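# Move the box beside the blue foam block into the tote

## Task

Find the cardboard box that sits beside a blue foam block and place it inside the tote near the door, resting fully within the tote with no part overhanging its rim. All other boxes must stay on their desks. The robot must not tip over or finish leaning. The box has to stay in the tote without the robot holding it.

## Robot and tools

ROBOT. A Hello Robot Stretch 3 with a single arm: a two-wheeled base (0.33 m long, 0.34 m wide), a lift that rides up a mast, and a telescoping arm that reaches out to the robot's right side. The gripper cannot move forward on its own; drive the base to shift it fore and aft. The base spins in place about the point halfway between the drive wheels, 0.05 m behind its front edge. With the arm pulled in and the wrist folded, the wrist pokes up to 0.06 m beyond the right side and a spin sweeps a 0.28 m radius; an unfolded, level wrist reaches past that circle. The base cannot slide sideways.

FRAMES. Base frame: origin on the floor between the drive wheels, x ahead, y to the left, z up. hand_pose is reported in this frame, located where closed fingertips meet; with all wrist joints at zero its x axis points up, y points back along the arm toward the mast, z toward the rear. The odometry frame is the base frame as it stood when the scene began. Heading in base_odometry is positive leftward, -3.142 to 3.142, and counts wheel slip as motion.

execute_actions. Argument actions is a list holding zero or one action (empty = just report state and pictures). An action may contain base, joints, or both, plus optional contact_limits; its motions begin together. base takes exactly one key: translate_m, a relative drive in metres from the base's last reported position, -1 to 1, positive forward; or rotate_rad, a relative spin in radians, -3.2 to 3.2, positive counter-clockwise seen from above. joints is a dictionary of absolute targets by name: lift_m 0 to 1.1 (arm height on mast), arm_m 0 to 0.52 (extension), wrist_yaw_rad -1.345 to 4.42 (0 along the arm, positive toward the front, 3.0 folded over the base), wrist_pitch_rad -1.57 to 0.451 (0 level, negative tips fingers down), wrist_roll_rad -2.911 to 2.911 (0 = fingers side by side), gripper_m -0.089 to 0.179 (bigger is wider; actual fingertip gap is about 0.007 m less when nearly shut and 0.025 m less when fully open, zero below 0.007), head_pan_rad -3.953 to 1.73 (0 ahead, positive left, -1.57 looks along the arm), head_tilt_rad -1.53 to 0.419 (negative looks down). Tolerances for done: lifts/arm/gripper ±0.004, yaw/roll/pan/tilt ±0.02, pitch ±0.05. Any action ends within 15 s. Joints or base left out of an action may keep pushing toward an earlier target unseen. contact_limits takes only arm_m: a motor_effort percent (1 to 100) at which arm motion halts with contact_stop (negative sense when retracting); lower is softer but too low stops instantly; it also caps holding force until the next action. cameras picks head_camera, nav_camera, wrist_camera or all; omitted/null means all, [] none. Bad keys or out-of-range numbers reject the whole call. If a result reports a stop, later motion calls in that same reply are skipped.

wait: seconds 0 to 10, commands nothing, returns state and images. zoom_image: camera plus region [x0, y0, x1, y1] in pixels from the top-left of that camera's latest full image, at most 504 by 504. finished_scene: scene number; ends the scene irrevocably and reports success, so only call it once the box rests in the tote unaided.

RESULTS. base_status and joint_status: done (base done means wheels turned fully, even with slip), off_target (stopped short, may still push), contact_stop, time_out, torque_fault (old target dropped; holds where it stopped unless slack or off). Arm and lift contact-stop on firm pushes and then go slack until commanded again; a slack lift may sag under load or be shoved up by closing fingers on a surface. Base, wrist and head never contact-stop. Overloaded wrist servos shut off for 10 s. on_its_own lists uncommanded behaviour; its held at value is the target, not the position. motor_effort is percent of max, positive toward higher values, with peak in brackets; readings carry fixed and random errors. Rest effort outside range suggests contact or load; positive wheel effort pushes forward. lidar_m: 12 distances from the base origin, 30-degree sectors, first straight ahead then counter-clockwise (4th left, 7th behind, 10th right), plane 0.17 m high, range 0.15 to 12 m, '-' = nothing; misses glass, thin legs, tabletops, and parts hidden by the robot (5th sector by the mast, more with lift low). wrist_depth_mm (45 to 1000) and head_depth_mm (280 to 4000, sideways image): 7x7 median depths, '-' unknown. turned_by_wheels and turned_by_imu give rotation since the last result; base_tilt gives lean in degrees (forward, right positive), with a few degrees of fixed bias.

GRIPPING. Close to a gripper_m below the object's width to grasp; open at least 0.02 above the contact value to let go. Readings do not prove a grasp. Over-squeezing triggers a stall guard and things may slip; send a new value to re-squeeze.

SAFETY. Fold or unfold the wrist (yaw to 3.0) only with lift_m 0.32 to 0.95, pitch -0.4 and roll near 0; once folded the lift may go to 0.25. With yaw below -0.4 keep pitch at -0.5 or lower. Fast base speeds (0.30 m/s, 1.9 rad/s) need lift below 0.30, arm below 0.03, yaw above 2.54; otherwise 0.10 m/s and 0.63 rad/s. Pushing on rigid things with the gripper above about 0.45 m can tip the robot; never push twice after a contact_stop, and never drive while gripping or pressing on something fixed. If snagged, reverse the last motion in small steps, free the gripper, and lower lift to about 0.2 if still leaning. Avoid drops, slams, and hard pushes. Loose objects may occasionally get bumped. The robot holds its last command while you think.

Each tool is called after "Request:" as a command line: name --argument value for each argument, lists and objects as JSON in quotes; but a table of rows of numbers goes row by row, as --pt "numbers of a row", without its own name.

## Session

Request:
execute_actions --actions '[]'

Scene clock: 0.00 s.
base_odometry: x=+0.000 y=+0.000 heading=+0.000 (m, m, rad; odometry frame)
turned_by_wheels: +0.000 (rad since the last result)
turned_by_imu: +0.000 (rad since the last result)
base_tilt: forward=+0.6 right=+1.2 (deg)
lidar_m: 0.73 0.65 0.65 0.78 1.54 1.55 1.22 1.08 1.08 1.29 1.93 1.23
head_depth_mm: 1804 1128 1137 1142 1143 1148 1155 / 1019 1001 1003 1011 1010 1014 1017 / 890 900 900 903 901 907 908 / 812 809 813 815 818 819 824 / 742 742 744 746 748 748 752 / 683 682 687 686 688 690 690 / 634 634 634 636 637 640 641
base_status: not commanded
joint_positions: lift_m=+0.326 arm_m=+0.002 wrist_yaw_rad=+2.914 wrist_pitch_rad=-0.405 wrist_roll_rad=+0.018 gripper_m=+0.037 head_pan_rad=+0.000 head_tilt_rad=+0.006
joint_status: not commanded
motor_effort: left_wheel=+0 right_wheel=+0 lift_m=+33 arm_m=+1 wrist_yaw_rad=+0 wrist_pitch_rad=+6 wrist_roll_rad=+0 gripper_m=+0 head_pan_rad=+0 head_tilt_rad=+2 (%)
hand_pose: x=+0.0296 y=+0.0736 z=+0.3413 quat_wxyz=(+0.221, +0.710, +0.061, +0.666) (m; base frame)
wrist_depth_mm: - - - 699 602 539 475 / - - - 779 654 579 514 / - - - 840 710 604 541 / 771 - 800 806 756 667 570 / 646 - 657 646 664 636 627 / 537 519 519 534 522 543 544 / 461 477 - 469 467 461 478
pictures: head_camera (sideways: a quarter turn clockwise sets it upright), nav_camera (sideways: a quarter turn counterclockwise sets it upright), wrist_camera
Images, in order (width x height): head_camera 896x504, nav_camera 672x504, wrist_camera 644x364.

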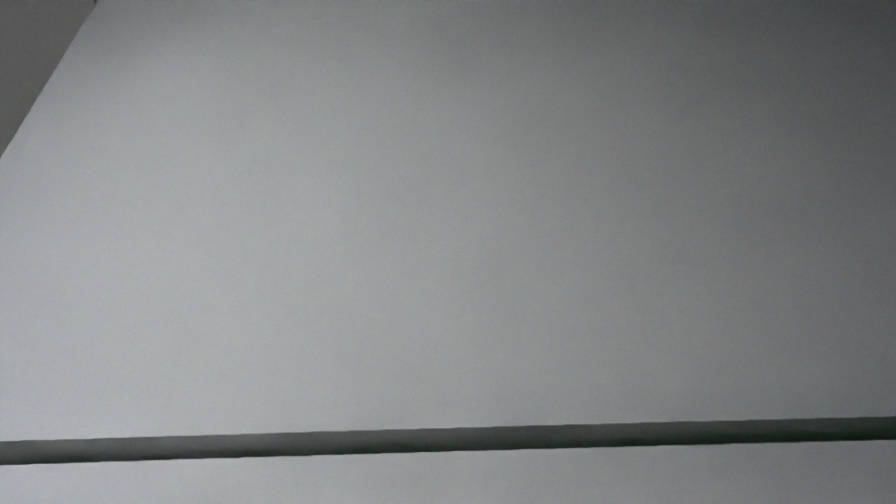

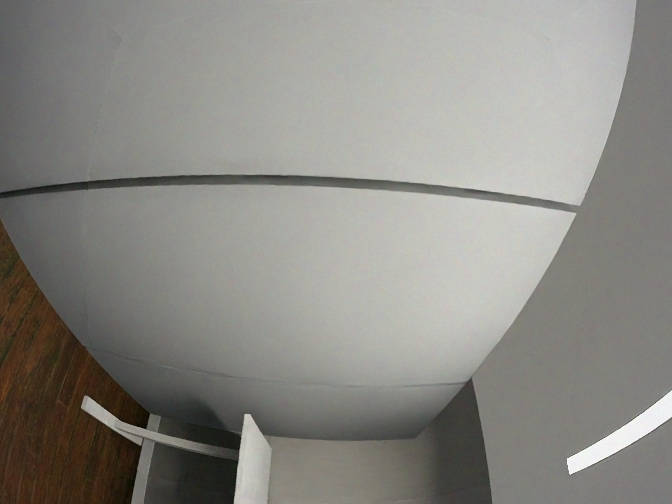

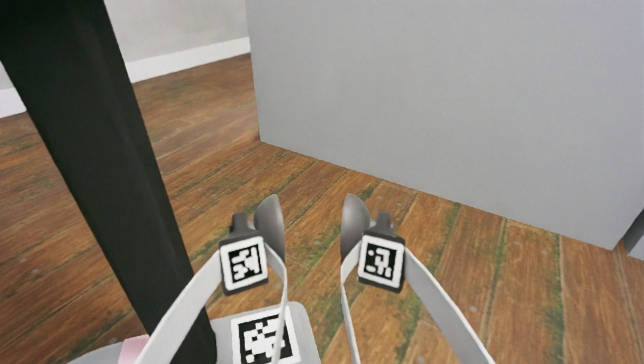

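Request:
execute_actions --actions '[{"joints":{"head_pan_rad":-1.2,"head_tilt_rad":-0.5}}]' --cameras '["head_camera","nav_camera"]'

Request:
execute_actions --actions '[{"joints":{"head_pan_rad":-2.6,"head_tilt_rad":-0.5}}]' --cameras '["head_camera","nav_camera"]'

Request:
execute_actions --actions '[{"joints":{"head_pan_rad":-3.9,"head_tilt_rad":-0.5}}]' --cameras '["head_camera","nav_camera"]'

Scene clock: 1.77 s.
base_odometry: x=+0.000 y=+0.000 heading=+0.000 (m, m, rad; odometry frame)
turned_by_wheels: +0.000 (rad since the last result)
turned_by_imu: +0.000 (rad since the last result)
base_tilt: forward=+0.6 right=+1.2 (deg)
lidar_m: 0.74 0.65 0.65 0.77 1.54 1.55 1.23 1.08 1.08 1.29 1.93 1.22
head_depth_mm: 1539 1606 1717 1843 1849 1534 1282 / 1811 1843 2059 2215 1925 1534 1288 / 2047 1995 2356 2342 1941 1554 1289 / 2013 2028 2394 2515 1924 1542 1301 / 1935 2018 2307 2455 1965 1560 1296 / 1880 1965 2216 2377 1955 1561 1309 / 1807 1884 2114 2318 1960 1574 1302
base_status: not commanded
joint_positions: lift_m=+0.326 arm_m=+0.002 wrist_yaw_rad=+2.914 wrist_pitch_rad=-0.405 wrist_roll_rad=+0.018 gripper_m=+0.037 head_pan_rad=-1.193 head_tilt_rad=-0.493
joint_status: all done
motor_effort: left_wheel=+0(0) right_wheel=+0(0) lift_m=+33(34) arm_m=+2(2) wrist_yaw_rad=+0(0) wrist_pitch_rad=+6(6) wrist_roll_rad=+0(0) gripper_m=+0(0) head_pan_rad=-4(58) head_tilt_rad=-3(22) (%)
hand_pose: x=+0.0296 y=+0.0736 z=+0.3413 quat_wxyz=(+0.221, +0.710, +0.061, +0.666) (m; base frame)
wrist_depth_mm: - - - 715 611 528 474 / - - - 771 655 563 501 / - - - 857 706 623 527 / 784 - 792 805 761 662 573 / 637 - 657 643 650 665 601 / 542 506 523 539 529 547 546 / 460 471 - 460 469 466 468
pictures: head_camera (sideways: a quarter turn clockwise sets it upright), nav_camera (sideways: a quarter turn counterclockwise sets it upright)
Images, in order (width x height): head_camera 896x504, nav_camera 672x504.

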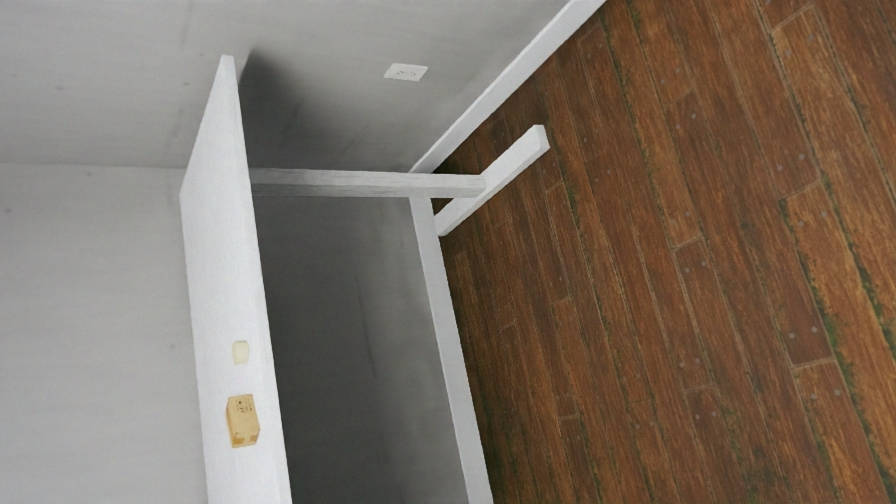

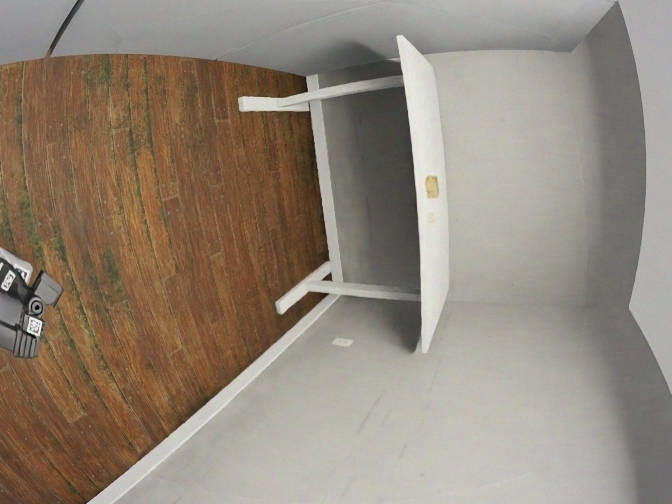

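Scene clock: 3.00 s.
base_odometry: x=+0.000 y=+0.000 heading=+0.000 (m, m, rad; odometry frame)
turned_by_wheels: +0.000 (rad since the last result)
turned_by_imu: +0.000 (rad since the last result)
base_tilt: forward=+0.5 right=+1.2 (deg)
lidar_m: 0.74 0.65 0.65 0.78 1.54 1.55 1.23 1.08 1.09 1.29 1.92 1.22
head_depth_mm: 970 1062 1175 1321 1499 1519 1288 / 948 1042 1151 1288 1459 1531 1283 / 912 1020 1125 1264 1420 1525 1290 / 899 1001 1100 1223 1393 1512 1292 / 883 981 1079 1197 1345 1480 1295 / 871 965 1061 1171 1320 1460 1305 / 854 949 1037 1148 1282 1435 1311
base_status: not commanded
joint_positions: lift_m=+0.326 arm_m=+0.002 wrist_yaw_rad=+2.914 wrist_pitch_rad=-0.405 wrist_roll_rad=+0.018 gripper_m=+0.037 head_pan_rad=-2.593 head_tilt_rad=-0.494
joint_status: all done
motor_effort: left_wheel=+0(0) right_wheel=+0(0) lift_m=+33(34) arm_m=+2(2) wrist_yaw_rad=+0(1) wrist_pitch_rad=+6(6) wrist_roll_rad=+0(0) gripper_m=+0(0) head_pan_rad=-4(58) head_tilt_rad=-2(2) (%)
hand_pose: x=+0.0296 y=+0.0736 z=+0.3413 quat_wxyz=(+0.221, +0.710, +0.061, +0.666) (m; base frame)
wrist_depth_mm: - - - 696 603 538 480 / - - - 771 673 578 511 / - - - 846 712 623 530 / 796 - 810 803 753 668 572 / 644 - 668 646 663 659 614 / 534 521 518 530 531 538 553 / 461 488 - 466 466 466 467
pictures: head_camera (sideways: a quarter turn clockwise sets it upright), nav_camera (sideways: a quarter turn counterclockwise sets it upright)
Images, in order (width x height): head_camera 896x504, nav_camera 672x504.

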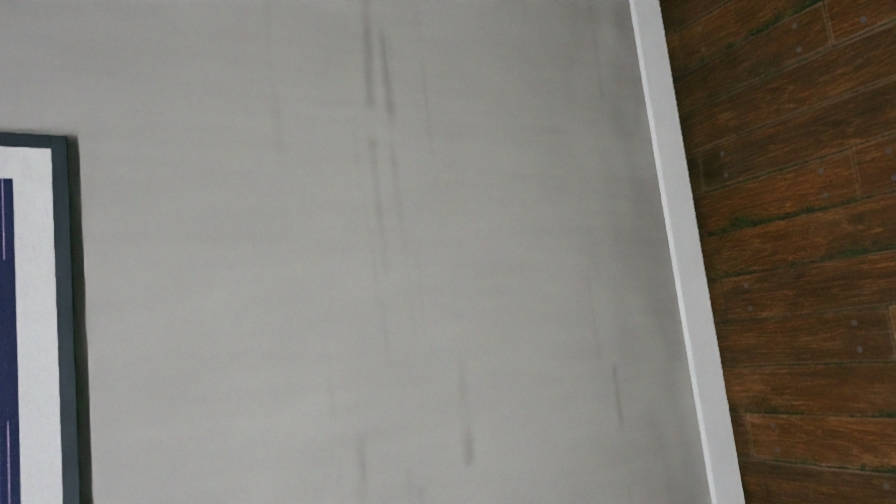

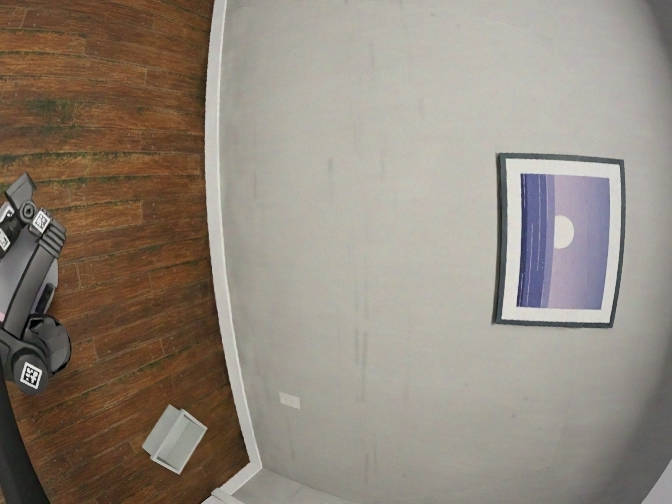

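Scene clock: 4.20 s.
base_odometry: x=+0.000 y=+0.000 heading=+0.000 (m, m, rad; odometry frame)
turned_by_wheels: +0.000 (rad since the last result)
turned_by_imu: +0.000 (rad since the last result)
base_tilt: forward=+0.6 right=+1.2 (deg)
lidar_m: 0.74 0.65 0.65 0.77 1.54 1.55 1.22 1.08 1.08 1.29 1.93 1.22
head_depth_mm: - - - - - - - / 1293 1414 1555 1725 1874 1585 - / 1302 1419 1563 1727 1871 1544 1294 / 1319 1435 1586 1765 1904 1553 1296 / 1322 1451 1604 1773 1886 1552 1298 / 1342 1462 1616 1798 1942 1519 1313 / 1351 1476 1628 1818 1969 1512 1308
base_status: not commanded
joint_positions: lift_m=+0.326 arm_m=+0.002 wrist_yaw_rad=+2.914 wrist_pitch_rad=-0.405 wrist_roll_rad=+0.018 gripper_m=+0.037 head_pan_rad=-3.893 head_tilt_rad=-0.494
joint_status: all done
motor_effort: left_wheel=+0(0) right_wheel=+0(0) lift_m=+33(34) arm_m=+1(2) wrist_yaw_rad=+1(0) wrist_pitch_rad=+6(6) wrist_roll_rad=+0(0) gripper_m=+0(0) head_pan_rad=-5(57) head_tilt_rad=-2(2) (%)
hand_pose: x=+0.0296 y=+0.0736 z=+0.3413 quat_wxyz=(+0.221, +0.710, +0.061, +0.666) (m; base frame)
wrist_depth_mm: - - - 702 600 535 476 / - - - 762 649 575 499 / - - - 848 704 621 539 / 806 - 816 784 736 662 581 / 655 - 640 640 667 651 611 / 533 521 524 534 530 541 546 / 459 487 - 466 459 475 468
pictures: head_camera (sideways: a quarter turn clockwise sets it upright), nav_camera (sideways: a quarter turn counterclockwise sets it upright)
Images, in order (width x height): head_camera 896x504, nav_camera 672x504.

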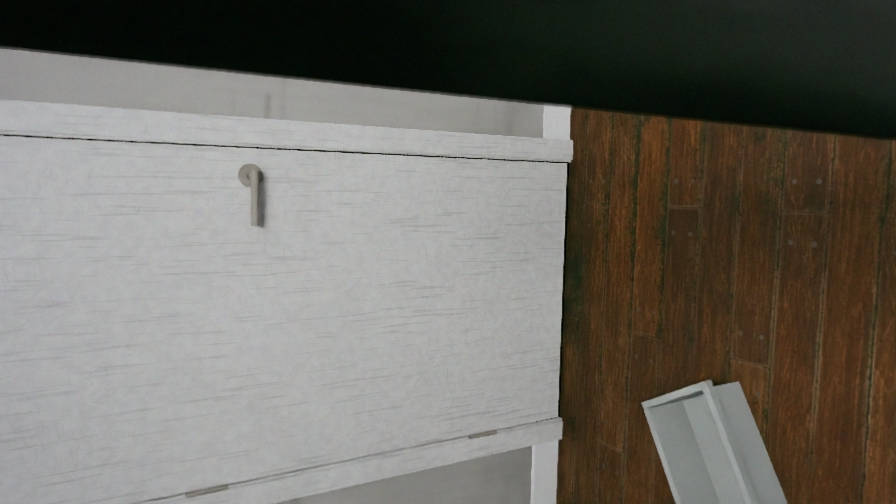

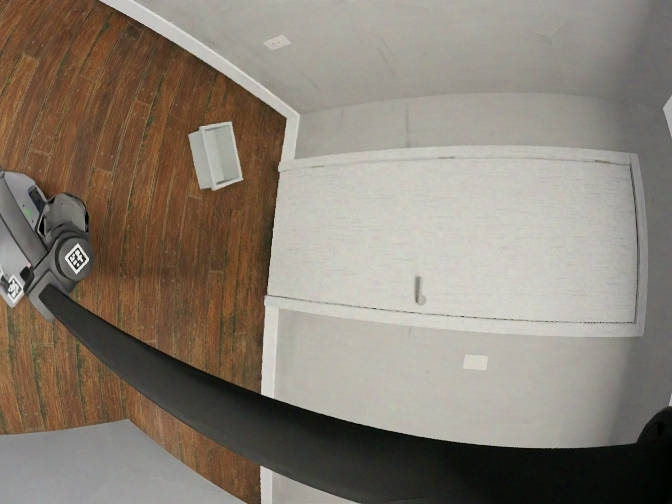

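Request:
execute_actions --actions '[{"base":{"rotate_rad":2.0},"joints":{"head_pan_rad":-0.5,"head_tilt_rad":-0.6,"lift_m":0.27,"wrist_yaw_rad":3.0}}]' --cameras '["head_camera","nav_camera"]'

Scene clock: 7.57 s.
base_odometry: x=+0.000 y=+0.000 heading=+2.000 (m, m, rad; odometry frame)
turned_by_wheels: +2.000 (rad since the last result)
turned_by_imu: +1.952 (rad since the last result)
base_tilt: forward=+0.5 right=+1.2 (deg)
lidar_m: 1.54 1.54 1.30 1.09 1.08 1.21 1.93 1.48 0.79 0.65 0.65 0.73
head_depth_mm: 583 632 695 772 863 983 1143 / 624 684 759 849 964 1116 1200 / 678 746 834 947 1090 1288 1225 / 1865 2044 2272 2126 1690 1407 1232 / 1789 1930 2138 2218 1760 1450 1234 / 1618 1756 1927 2075 1740 1457 1237 / 1511 1623 1770 1918 1782 1451 1234
base_status: done
joint_positions: lift_m=+0.270 arm_m=+0.002 wrist_yaw_rad=+2.998 wrist_pitch_rad=-0.406 wrist_roll_rad=+0.018 gripper_m=+0.037 head_pan_rad=-0.507 head_tilt_rad=-0.593
joint_status: all done
motor_effort: left_wheel=-2(8) right_wheel=+2(8) lift_m=+24(26) arm_m=+2(1) wrist_yaw_rad=+2(1) wrist_pitch_rad=+6(6) wrist_roll_rad=+0(0) gripper_m=+0(0) head_pan_rad=+4(57) head_tilt_rad=-2(11) (%)
hand_pose: x=+0.0111 y=+0.0770 z=+0.2857 quat_wxyz=(+0.193, +0.707, +0.091, +0.674) (m; base frame)
wrist_depth_mm: 776 - - - - - - / 847 - - - - - - / 872 - 958 906 940 929 934 / 712 695 708 702 710 723 719 / 565 558 - 573 565 571 580 / 467 489 - 475 460 483 479 / - - - - 412 411 409
pictures: head_camera (sideways: a quarter turn clockwise sets it upright), nav_camera (sideways: a quarter turn counterclockwise sets it upright)
Images, in order (width x height): head_camera 896x504, nav_camera 672x504.

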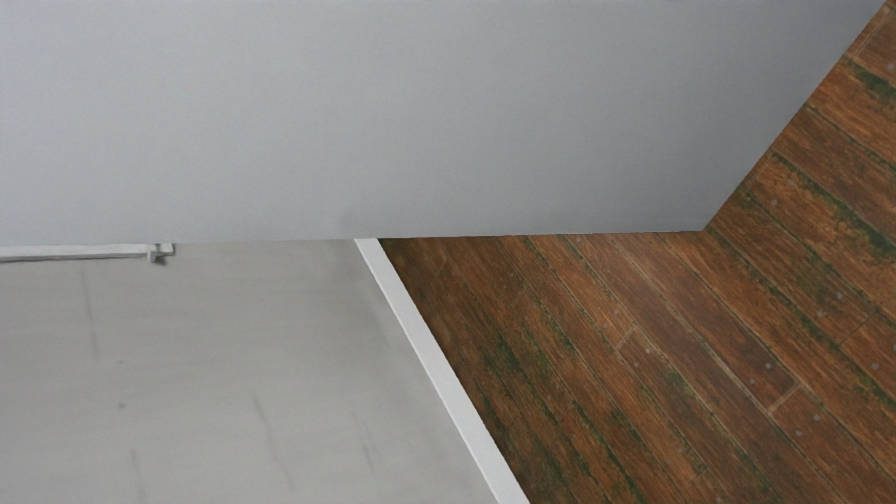

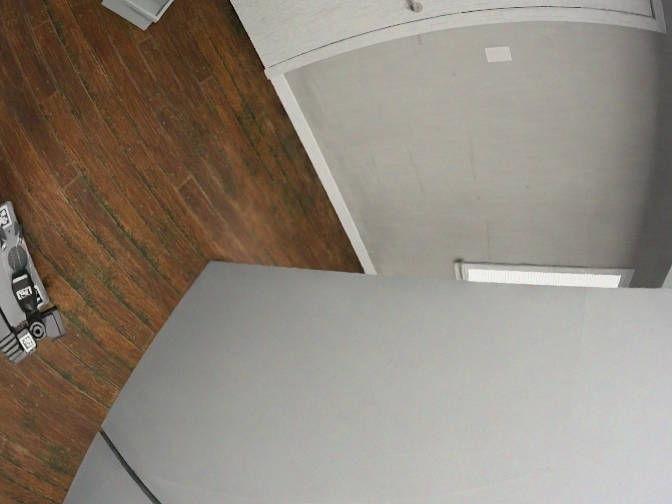

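Request:
execute_actions --actions '[{"base":{"translate_m":1.0},"joints":{"head_pan_rad":-1.2,"head_tilt_rad":-0.5}}]' --cameras '["head_camera","nav_camera"]'

Scene clock: 13.37 s.
base_odometry: x=-0.416 y=+0.909 heading=+2.000 (m, m, rad; odometry frame)
turned_by_wheels: +0.000 (rad since the last result)
turned_by_imu: -0.004 (rad since the last result)
base_tilt: forward=+0.6 right=+1.2 (deg)
lidar_m: 0.62 0.62 0.67 1.08 1.41 1.57 2.53 0.75 0.48 0.61 1.42 0.75
head_depth_mm: 2812 3115 3316 2470 1894 1529 1242 / 2871 3094 3344 2467 1916 1525 1274 / 2884 3112 3379 2508 1898 1535 1284 / 2900 3137 3439 2541 1916 1528 1287 / 2923 3084 3300 2569 1918 1533 1286 / 2140 2140 2163 2146 1867 1543 1296 / 1547 1542 1541 1564 1568 1484 1297
base_status: done
joint_positions: lift_m=+0.270 arm_m=+0.002 wrist_yaw_rad=+2.999 wrist_pitch_rad=-0.406 wrist_roll_rad=+0.018 gripper_m=+0.037 head_pan_rad=-1.193 head_tilt_rad=-0.507
joint_status: all done
motor_effort: left_wheel=-2(7) right_wheel=+1(7) lift_m=+25(24) arm_m=+1(2) wrist_yaw_rad=+2(0) wrist_pitch_rad=+6(6) wrist_roll_rad=+0(0) gripper_m=+0(0) head_pan_rad=-5(50) head_tilt_rad=+3(10) (%)
hand_pose: x=+0.0110 y=+0.0771 z=+0.2857 quat_wxyz=(+0.193, +0.707, +0.091, +0.675) (m; base frame)
wrist_depth_mm: - - - - 743 577 453 / - - - - 773 585 482 / 910 - 871 938 837 625 506 / 721 694 685 718 705 649 531 / 561 573 - 576 569 586 539 / 476 484 - 475 461 485 480 / - - - - 413 418 412
pictures: head_camera (sideways: a quarter turn clockwise sets it upright), nav_camera (sideways: a quarter turn counterclockwise sets it upright)
Images, in order (width x height): head_camera 896x504, nav_camera 672x504.

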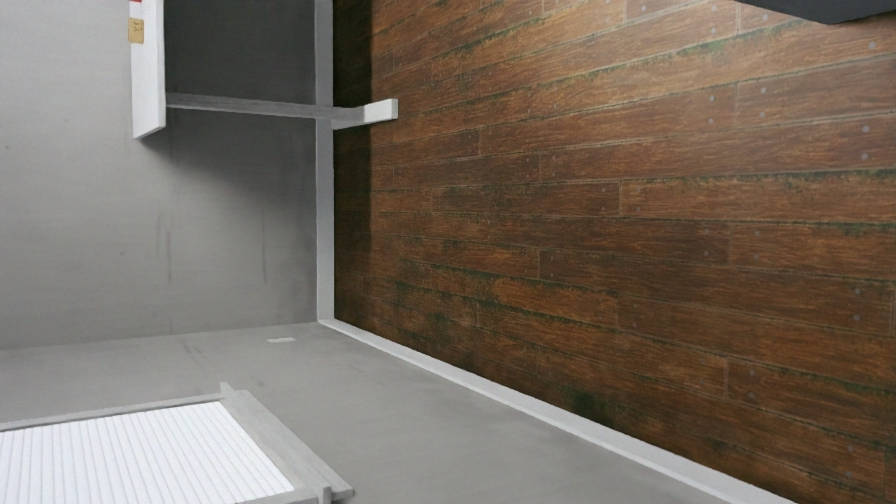

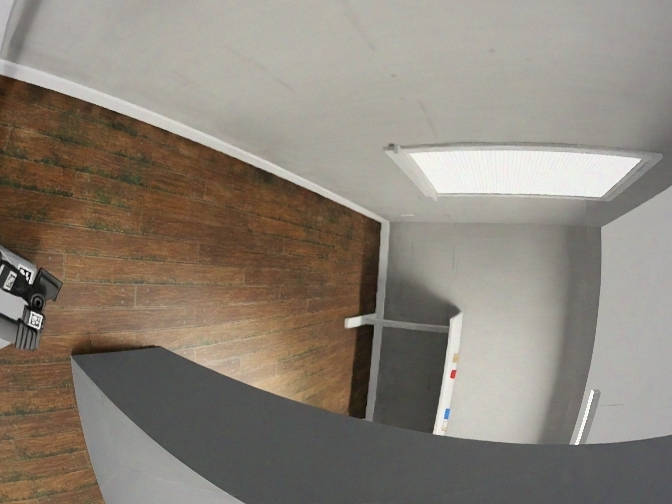

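Request:
execute_actions --actions '[{"base":{"rotate_rad":-1.24},"joints":{"head_pan_rad":-0.3}}]' --cameras '[]'

Request:
execute_actions --actions '[{"base":{"translate_m":1.0},"joints":{"head_pan_rad":-0.6,"head_tilt_rad":-0.4}}]' --cameras '["head_camera","nav_camera"]'

Scene clock: 15.93 s.
base_odometry: x=-0.416 y=+0.909 heading=+0.760 (m, m, rad; odometry frame)
turned_by_wheels: -1.240 (rad since the last result)
turned_by_imu: -1.213 (rad since the last result)
base_tilt: forward=+0.6 right=+1.2 (deg)
lidar_m: 2.33 0.87 0.64 0.62 0.62 0.86 1.40 1.46 2.01 1.24 0.48 0.49
head_depth_mm: 517 546 577 612 653 698 752 / 619 660 703 757 821 897 984 / 3073 3377 3439 2389 1771 1449 1246 / 3002 3318 3491 2528 1911 1537 1286 / 2927 3193 3389 2556 1902 1534 1291 / 2849 3070 3373 2557 1962 1552 1286 / 2793 3034 3255 2584 1943 1550 1291
base_status: done
joint_positions: lift_m=+0.270 arm_m=+0.002 wrist_yaw_rad=+2.999 wrist_pitch_rad=-0.406 wrist_roll_rad=+0.018 gripper_m=+0.037 head_pan_rad=-0.307 head_tilt_rad=-0.507
joint_status: all done
motor_effort: left_wheel=+2(10) right_wheel=-1(5) lift_m=+24(24) arm_m=+1(1) wrist_yaw_rad=+3(2) wrist_pitch_rad=+6(6) wrist_roll_rad=+0(0) gripper_m=+0(0) head_pan_rad=+4(56) head_tilt_rad=+3(2) (%)
hand_pose: x=+0.0110 y=+0.0770 z=+0.2857 quat_wxyz=(+0.193, +0.707, +0.091, +0.675) (m; base frame)
wrist_depth_mm: 504 - 574 604 633 675 710 / 549 - 630 650 701 736 770 / 598 - 673 725 743 823 837 / 637 676 712 703 708 715 735 / 567 574 - 563 573 570 563 / 476 485 - 482 461 480 476 / - - - - 410 414 410
pictures: none
No camera images: the call's "cameras" was empty. Leave "cameras" out to get every camera's image.

Scene clock: 20.87 s.
base_odometry: x=+0.309 y=+1.598 heading=+0.760 (m, m, rad; odometry frame)
turned_by_wheels: +0.000 (rad since the last result)
turned_by_imu: -0.004 (rad since the last result)
base_tilt: forward=+0.6 right=+1.2 (deg)
lidar_m: 1.95 0.87 0.64 0.61 0.64 0.87 2.40 0.49 0.41 1.25 2.95 2.44
head_depth_mm: 2941 3206 3537 2989 2121 1660 1363 / 2739 2929 3295 3046 2122 1667 1371 / 2557 2719 2930 2889 2126 1671 1369 / 2405 2548 2803 2907 2178 1685 1370 / 2280 2410 2622 2741 2187 1686 1366 / 2157 2293 2420 2617 2195 1694 1385 / 2046 2152 1870 2441 2139 1704 1385
base_status: done
joint_positions: lift_m=+0.270 arm_m=+0.002 wrist_yaw_rad=+2.999 wrist_pitch_rad=-0.406 wrist_roll_rad=+0.018 gripper_m=+0.037 head_pan_rad=-0.593 head_tilt_rad=-0.408
joint_status: all done
motor_effort: left_wheel=+2(10) right_wheel=-1(4) lift_m=+25(24) arm_m=+2(2) wrist_yaw_rad=+2(0) wrist_pitch_rad=+7(6) wrist_roll_rad=+0(0) gripper_m=+0(0) head_pan_rad=-4(32) head_tilt_rad=+3(11) (%)
hand_pose: x=+0.0110 y=+0.0771 z=+0.2857 quat_wxyz=(+0.193, +0.707, +0.091, +0.675) (m; base frame)
wrist_depth_mm: 519 - 569 593 628 665 716 / 545 - 632 662 685 738 792 / 605 - 670 710 765 794 823 / 630 656 710 723 721 717 704 / 572 571 - 567 567 576 559 / 467 488 - 481 465 475 484 / - - - - 415 418 409
pictures: head_camera (sideways: a quarter turn clockwise sets it upright), nav_camera (sideways: a quarter turn counterclockwise sets it upright)
Images, in order (width x height): head_camera 896x504, nav_camera 672x504.

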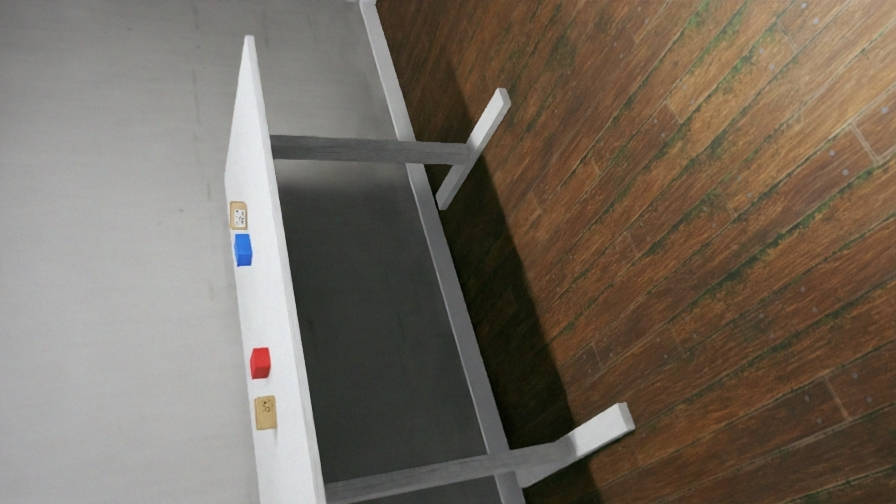

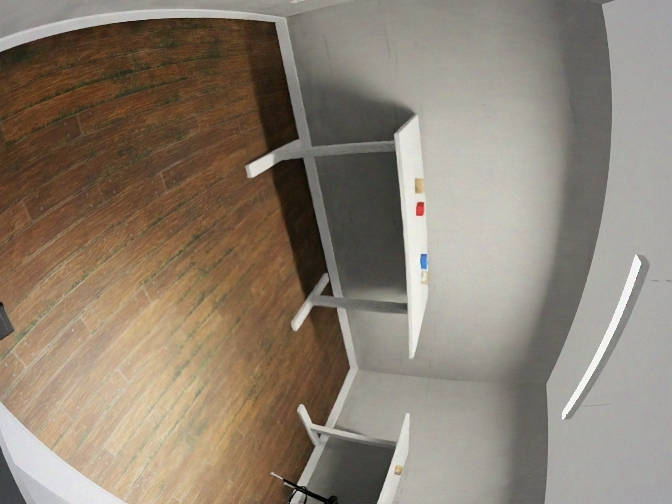

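Request:
execute_actions --actions '[{"base":{"rotate_rad":-0.89},"joints":{"head_pan_rad":0.3}}]' --cameras '[]'

Request:
execute_actions --actions '[{"base":{"translate_m":1.0},"joints":{"head_pan_rad":0.4,"head_tilt_rad":-0.4}}]' --cameras '["head_camera","nav_camera"]'

Scene clock: 24.97 s.
base_odometry: x=+0.309 y=+1.598 heading=-0.130 (m, m, rad; odometry frame)
turned_by_wheels: -0.890 (rad since the last result)
turned_by_imu: -0.871 (rad since the last result)
base_tilt: forward=+0.6 right=+1.2 (deg)
lidar_m: 2.49 1.95 1.48 0.76 0.62 0.61 0.68 1.06 2.40 0.43 0.41 2.59
head_depth_mm: 2932 3220 3503 2959 2126 1653 1352 / 2747 2926 3260 3019 2160 1660 1364 / 2576 2691 2980 2862 2151 1659 1369 / 2397 2564 2809 2883 2161 1686 1370 / 2262 2397 2605 2763 2200 1689 1376 / 2142 2291 2413 2626 2174 1696 1377 / 2043 2187 1908 2426 2130 1712 1384
base_status: done
joint_positions: lift_m=+0.270 arm_m=+0.002 wrist_yaw_rad=+2.999 wrist_pitch_rad=-0.406 wrist_roll_rad=+0.018 gripper_m=+0.037 head_pan_rad=+0.293 head_tilt_rad=-0.408
joint_status: all done
motor_effort: left_wheel=+2(9) right_wheel=-1(6) lift_m=+25(24) arm_m=+2(1) wrist_yaw_rad=+1(1) wrist_pitch_rad=+6(6) wrist_roll_rad=+0(0) gripper_m=+0(0) head_pan_rad=+4(57) head_tilt_rad=+3(3) (%)
hand_pose: x=+0.0110 y=+0.0770 z=+0.2857 quat_wxyz=(+0.193, +0.707, +0.091, +0.675) (m; base frame)
wrist_depth_mm: 475 - 786 - - - - / 497 - 856 - - - - / 536 - 858 942 950 949 957 / 542 642 707 719 714 715 715 / 555 559 - 569 567 578 575 / 466 486 - 483 462 484 494 / - - - - 419 404 411
pictures: none
No camera images: the call's "cameras" was empty. Leave "cameras" out to get every camera's image.

Scene clock: 29.90 s.
base_odometry: x=+1.300 y=+1.469 heading=-0.130 (m, m, rad; odometry frame)
turned_by_wheels: +0.000 (rad since the last result)
turned_by_imu: -0.004 (rad since the last result)
base_tilt: forward=+0.6 right=+1.2 (deg)
lidar_m: 1.53 1.51 1.32 1.70 1.39 1.39 1.52 0.93 1.10 0.96 1.63 1.75
head_depth_mm: 1926 2100 2244 2574 2142 1657 1356 / 1837 1983 1482 2380 2160 1625 1359 / 1725 1872 1356 2127 1920 1665 1369 / 1640 1772 1351 2089 2153 1682 1371 / 1578 1685 1322 1978 2076 1689 1376 / 1495 1611 1407 1846 1997 1701 1380 / 1436 1542 1429 1741 1921 1702 1388
base_status: done
joint_positions: lift_m=+0.270 arm_m=+0.002 wrist_yaw_rad=+2.999 wrist_pitch_rad=-0.406 wrist_roll_rad=+0.018 gripper_m=+0.037 head_pan_rad=+0.393 head_tilt_rad=-0.408
joint_status: all done
motor_effort: left_wheel=+1(11) right_wheel=-2(4) lift_m=+25(25) arm_m=+1(1) wrist_yaw_rad=+1(1) wrist_pitch_rad=+6(6) wrist_roll_rad=+0(0) gripper_m=+0(0) head_pan_rad=+4(18) head_tilt_rad=+2(3) (%)
hand_pose: x=+0.0109 y=+0.0770 z=+0.2857 quat_wxyz=(+0.193, +0.707, +0.091, +0.675) (m; base frame)
wrist_depth_mm: - - - - - - - / - - - - - - - / 920 - 946 930 935 939 981 / 708 680 702 696 719 731 711 / 569 552 - 566 561 569 565 / 470 491 - 476 469 487 488 / - - - - 406 415 409
pictures: head_camera (sideways: a quarter turn clockwise sets it upright), nav_camera (sideways: a quarter turn counterclockwise sets it upright)
Images, in order (width x height): head_camera 896x504, nav_camera 672x504.

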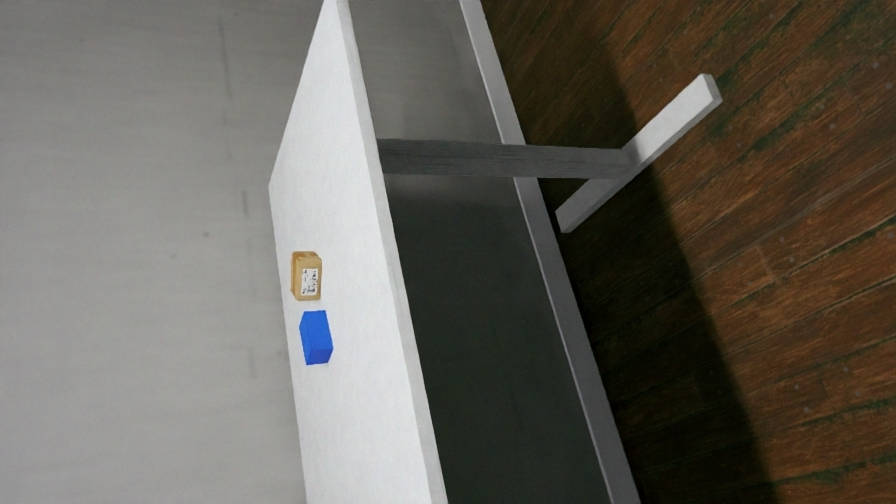

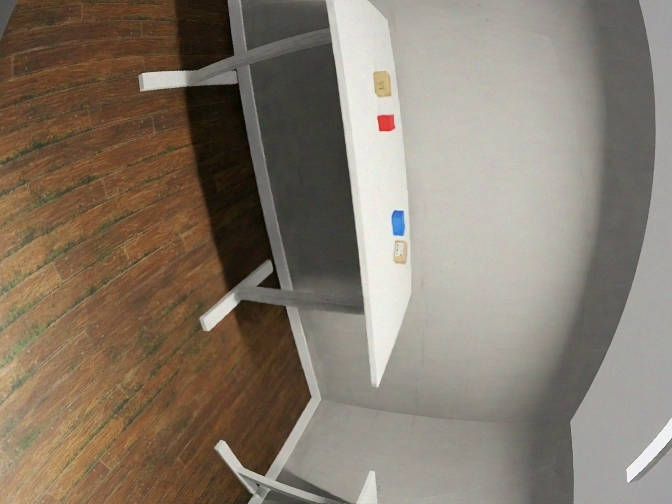

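Request:
zoom_image --camera "head_camera" --region '[250, 220, 410, 380]'

Region (250, 220, 410, 380) of head_camera's 896x504 image, scaled by 3.150, with more detail than that image has.

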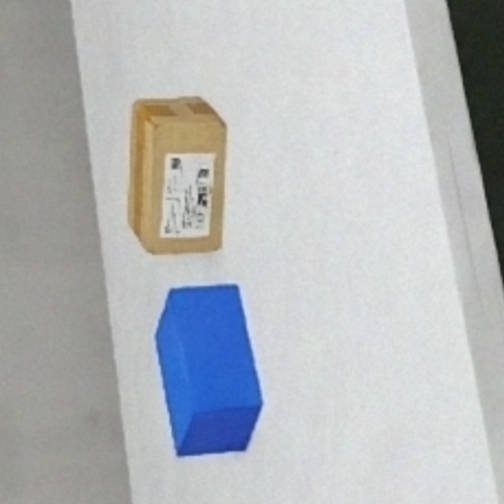

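Request:
execute_actions --actions '[{"base":{"translate_m":0.95},"joints":{"head_pan_rad":0.9,"head_tilt_rad":-0.7}}]' --cameras '["nav_camera"]'

Request:
execute_actions --actions '[{"base":{"rotate_rad":2.5},"joints":{"head_pan_rad":-1.45,"head_tilt_rad":-0.6}}]' --cameras '["head_camera","nav_camera"]'

Scene clock: 39.40 s.
base_odometry: x=+2.242 y=+1.346 heading=-0.130 (m, m, rad; odometry frame)
turned_by_wheels: +0.000 (rad since the last result)
turned_by_imu: -0.004 (rad since the last result)
base_tilt: forward=+0.6 right=+1.1 (deg)
lidar_m: 1.38 0.65 1.12 1.24 1.26 2.12 1.83 1.46 1.61 1.41 1.21 1.19
head_depth_mm: 953 870 632 497 430 1335 1163 / 951 875 637 499 433 1290 1163 / 950 881 642 503 435 1326 1175 / 952 891 643 504 437 1357 1172 / 955 900 650 507 439 1359 1185 / 958 909 652 510 441 1372 1186 / 959 919 657 513 443 1360 1191
base_status: done
joint_positions: lift_m=+0.270 arm_m=+0.002 wrist_yaw_rad=+2.999 wrist_pitch_rad=-0.406 wrist_roll_rad=+0.018 gripper_m=+0.037 head_pan_rad=+0.893 head_tilt_rad=-0.691
joint_status: all done
motor_effort: left_wheel=+1(10) right_wheel=-1(4) lift_m=+25(25) arm_m=+1(1) wrist_yaw_rad=+1(1) wrist_pitch_rad=+6(6) wrist_roll_rad=+0(0) gripper_m=+0(0) head_pan_rad=+4(40) head_tilt_rad=-3(18) (%)
hand_pose: x=+0.0109 y=+0.0770 z=+0.2857 quat_wxyz=(+0.193, +0.707, +0.091, +0.675) (m; base frame)
wrist_depth_mm: - - - - - 903 523 / - - - - - 973 833 / 936 - 924 958 933 911 871 / 691 680 703 709 722 650 718 / 557 561 - 571 566 543 584 / 475 486 - 478 459 456 483 / - - - - 414 414 410
pictures: nav_camera (sideways: a quarter turn counterclockwise sets it upright)
Images, in order (width x height): nav_camera 672x504.

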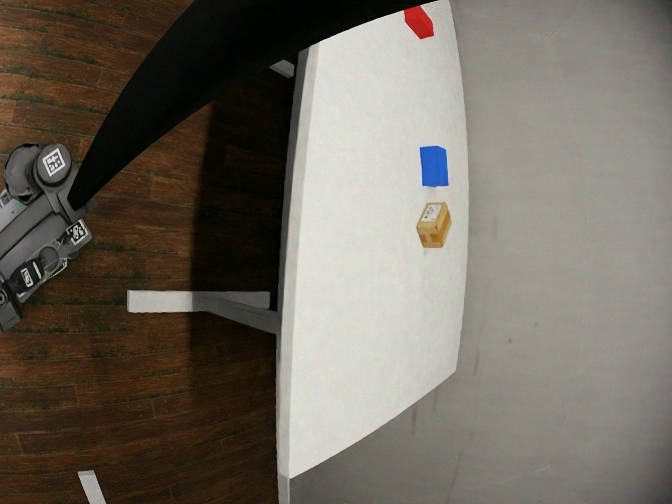

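Scene clock: 42.10 s.
base_odometry: x=+2.242 y=+1.346 heading=+2.370 (m, m, rad; odometry frame)
turned_by_wheels: +2.500 (rad since the last result)
turned_by_imu: +2.442 (rad since the last result)
base_tilt: forward=+0.6 right=+1.1 (deg)
lidar_m: 2.11 2.21 1.83 1.46 1.68 1.21 1.19 1.56 0.66 0.65 1.18 1.26
head_depth_mm: 917 1000 749 559 445 986 1188 / 927 1001 756 562 448 1327 1190 / 944 1020 759 565 449 1392 1219 / 958 1030 695 568 452 1397 1218 / 975 1053 732 571 454 1432 1223 / 990 1070 718 574 467 1441 1228 / 1009 1086 784 579 472 1448 1224
base_status: done
joint_positions: lift_m=+0.270 arm_m=+0.002 wrist_yaw_rad=+2.999 wrist_pitch_rad=-0.406 wrist_roll_rad=+0.018 gripper_m=+0.037 head_pan_rad=-1.443 head_tilt_rad=-0.605
joint_status: all done
motor_effort: left_wheel=-2(9) right_wheel=+2(9) lift_m=+25(25) arm_m=+1(1) wrist_yaw_rad=+2(1) wrist_pitch_rad=+6(6) wrist_roll_rad=+0(0) gripper_m=+1(0) head_pan_rad=-4(58) head_tilt_rad=+2(9) (%)
hand_pose: x=+0.0109 y=+0.0770 z=+0.2857 quat_wxyz=(+0.193, +0.707, +0.091, +0.675) (m; base frame)
wrist_depth_mm: - - - - - - - / - - - - - - - / 916 - 929 921 917 951 974 / 715 693 722 712 718 714 700 / 577 566 - 575 566 578 578 / 475 491 - 479 466 484 471 / - - - - 412 411 412
pictures: head_camera (sideways: a quarter turn clockwise sets it upright), nav_camera (sideways: a quarter turn counterclockwise sets it upright)
Images, in order (width x height): head_camera 896x504, nav_camera 672x504.

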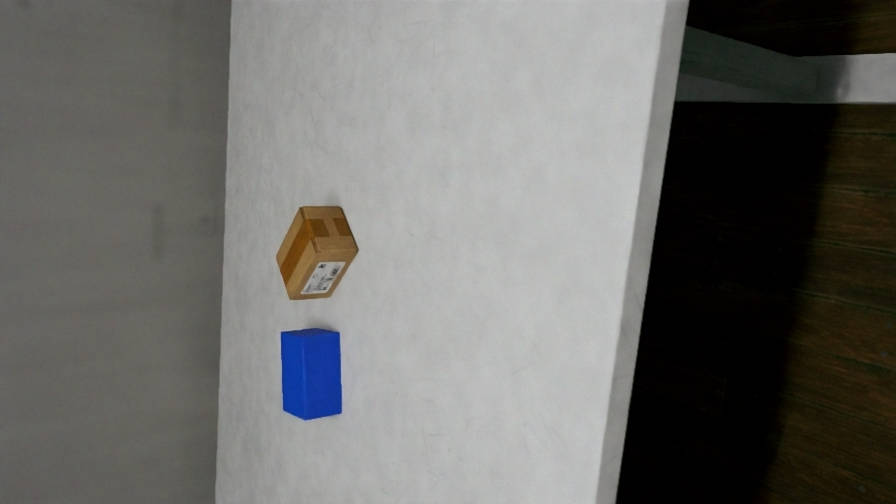

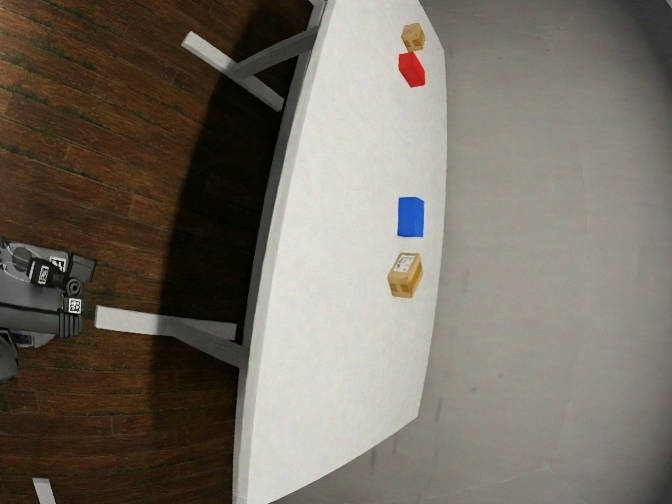

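Request:
execute_actions --actions '[{"base":{"translate_m":-0.05},"joints":{"lift_m":0.45,"head_tilt_rad":-1.1,"head_pan_rad":-1.57}}]' --cameras '[]'

Request:
execute_actions --actions '[{"joints":{"lift_m":0.7,"wrist_yaw_rad":1.65}}]' --cameras '["head_camera","nav_camera"]'

Scene clock: 47.80 s.
base_odometry: x=+2.278 y=+1.311 heading=+2.370 (m, m, rad; odometry frame)
turned_by_wheels: +0.000 (rad since the last result)
turned_by_imu: -0.002 (rad since the last result)
base_tilt: forward=+0.6 right=+1.2 (deg)
lidar_m: 2.17 2.27 1.86 1.47 1.65 1.42 1.14 1.55 1.15 0.65 1.17 1.30
head_depth_mm: 481 428 1472 1401 1278 1183 1116 / 485 430 1083 1403 1301 - - / 487 432 1080 1366 1279 - - / 491 435 1487 1416 1308 1197 1115 / 494 438 1501 1424 1296 1201 1107 / 497 439 1530 1422 1300 1200 1114 / 499 441 1534 1437 1310 1206 1119
base_status: done
joint_positions: lift_m=+0.450 arm_m=+0.002 wrist_yaw_rad=+2.999 wrist_pitch_rad=-0.406 wrist_roll_rad=+0.018 gripper_m=+0.037 head_pan_rad=-1.563 head_tilt_rad=-1.086
joint_status: all done
motor_effort: left_wheel=-2(12) right_wheel=+2(5) lift_m=+42(44) arm_m=+1(1) wrist_yaw_rad=+1(1) wrist_pitch_rad=+6(6) wrist_roll_rad=+0(0) gripper_m=+0(0) head_pan_rad=-4(20) head_tilt_rad=-5(25) (%)
hand_pose: x=+0.0109 y=+0.0770 z=+0.4651 quat_wxyz=(+0.193, +0.707, +0.091, +0.675) (m; base frame)
wrist_depth_mm: - - - - - - - / - - - - - - - / - - - - - - - / - - - - - - - / 805 845 - 803 825 827 827 / 682 689 - 682 667 721 698 / 580 583 593 582 590 590 593
pictures: none
No camera images: the call's "cameras" was empty. Leave "cameras" out to get every camera's image.

Scene clock: 50.90 s.
base_odometry: x=+2.278 y=+1.311 heading=+2.370 (m, m, rad; odometry frame)
turned_by_wheels: +0.000 (rad since the last result)
turned_by_imu: -0.001 (rad since the last result)
base_tilt: forward=+0.6 right=+1.1 (deg)
lidar_m: 2.16 2.26 1.86 1.47 1.65 1.42 1.14 1.54 1.16 0.65 1.18 1.30
head_depth_mm: 482 427 1475 1409 - - - / 484 430 1081 1418 - 1214 - / 487 433 1081 1392 - 1219 - / 491 435 1492 1409 1324 1216 1107 / 493 436 1503 1424 1328 1179 1109 / 496 439 1537 1429 1320 1202 1113 / 499 441 1530 1429 1323 1191 1115
base_status: not commanded
joint_positions: lift_m=+0.700 arm_m=+0.002 wrist_yaw_rad=+1.652 wrist_pitch_rad=-0.406 wrist_roll_rad=+0.018 gripper_m=+0.037 head_pan_rad=-1.563 head_tilt_rad=-1.086
joint_status: all done
motor_effort: left_wheel=-2(2) right_wheel=+2(1) lift_m=+42(44) arm_m=+1(1) wrist_yaw_rad=-3(4) wrist_pitch_rad=+7(6) wrist_roll_rad=+0(0) gripper_m=+0(0) head_pan_rad=-4(4) head_tilt_rad=-5(5) (%)
hand_pose: x=+0.2038 y=-0.1283 z=+0.7151 quat_wxyz=(+0.571, +0.609, -0.369, +0.407) (m; base frame)
wrist_depth_mm: - - - - - - - / - - - - - - - / - - - - - - - / - - - - - - - / - - - - - - - / 984 984 947 995 971 - - / 803 833 816 854 870 843 842
pictures: head_camera (sideways: a quarter turn clockwise sets it upright), nav_camera (sideways: a quarter turn counterclockwise sets it upright)
Images, in order (width x height): head_camera 896x504, nav_camera 672x504.

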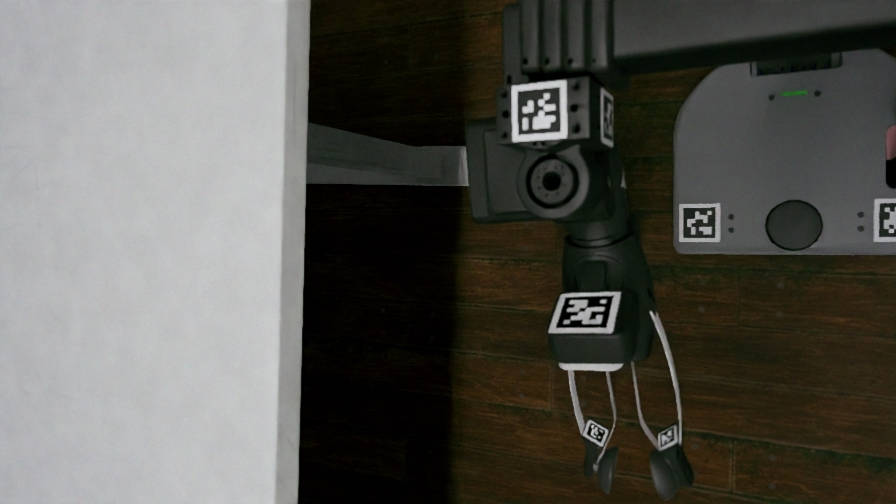

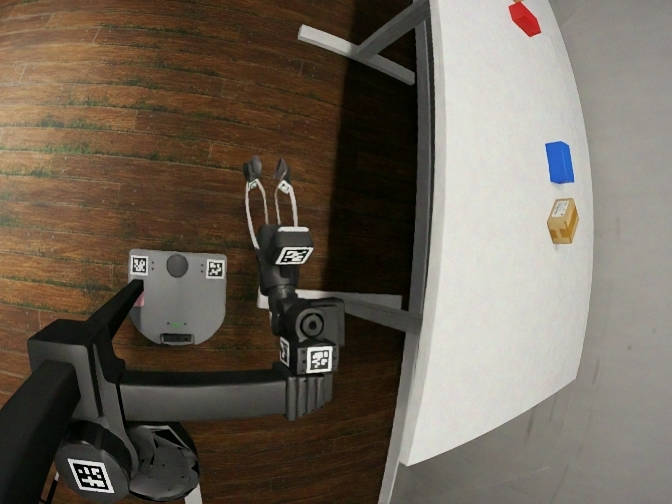

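Request:
execute_actions --actions '[{"joints":{"lift_m":1.0,"wrist_pitch_rad":-0.1,"gripper_m":0.15,"head_tilt_rad":-0.7}}]' --cameras '["head_camera","nav_camera"]'

Scene clock: 55.03 s.
base_odometry: x=+2.278 y=+1.311 heading=+2.370 (m, m, rad; odometry frame)
turned_by_wheels: +0.000 (rad since the last result)
turned_by_imu: -0.001 (rad since the last result)
base_tilt: forward=+0.5 right=+1.1 (deg)
lidar_m: 2.16 2.27 1.86 1.47 1.65 1.42 1.13 1.55 1.15 0.65 1.17 1.29
head_depth_mm: 950 835 641 - - 1281 1158 / 957 842 645 - - - 1165 / 959 852 626 - - - 1157 / 962 857 629 497 431 - 1156 / 968 862 635 500 431 - 1154 / 963 877 639 517 - - 1157 / 975 881 642 539 - - 1142
base_status: not commanded
joint_positions: lift_m=+1.000 arm_m=+0.002 wrist_yaw_rad=+1.652 wrist_pitch_rad=-0.122 wrist_roll_rad=+0.018 gripper_m=+0.150 head_pan_rad=-1.563 head_tilt_rad=-0.705
joint_status: all done
motor_effort: left_wheel=-2(2) right_wheel=+2(1) lift_m=+42(44) arm_m=+1(1) wrist_yaw_rad=-2(1) wrist_pitch_rad=+10(11) wrist_roll_rad=+0(0) gripper_m=+0(88) head_pan_rad=-4(5) head_tilt_rad=+2(19) (%)
hand_pose: x=+0.2292 y=-0.1262 z=+1.0832 quat_wxyz=(+0.506, +0.553, -0.451, +0.485) (m; base frame)
wrist_depth_mm: - - - - - - - / - - - - - - - / - - - - - - - / - - - - 852 672 621 / - - - - - 485 452 / - - - - - - 335 / - - - - - - 265
pictures: head_camera (sideways: a quarter turn clockwise sets it upright), nav_camera (sideways: a quarter turn counterclockwise sets it upright)
Images, in order (width x height): head_camera 896x504, nav_camera 672x504.

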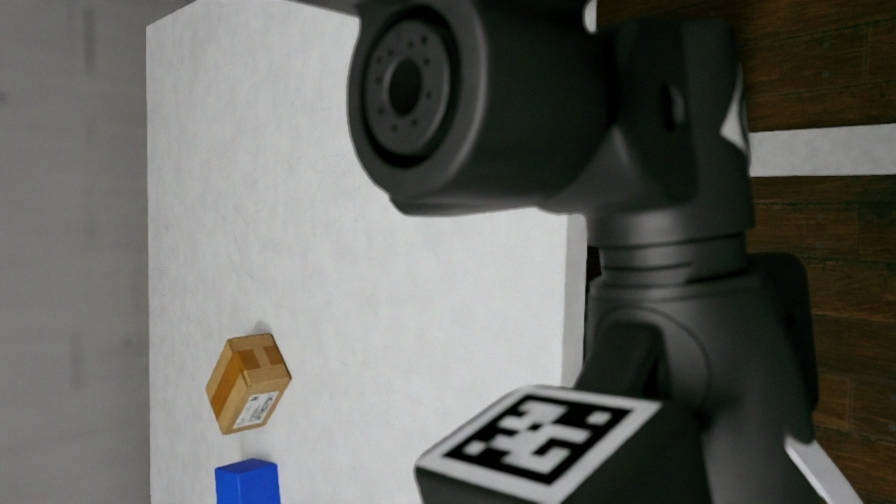

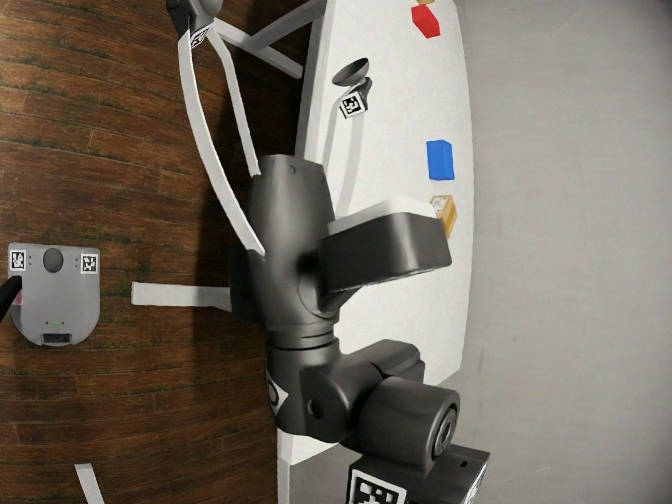

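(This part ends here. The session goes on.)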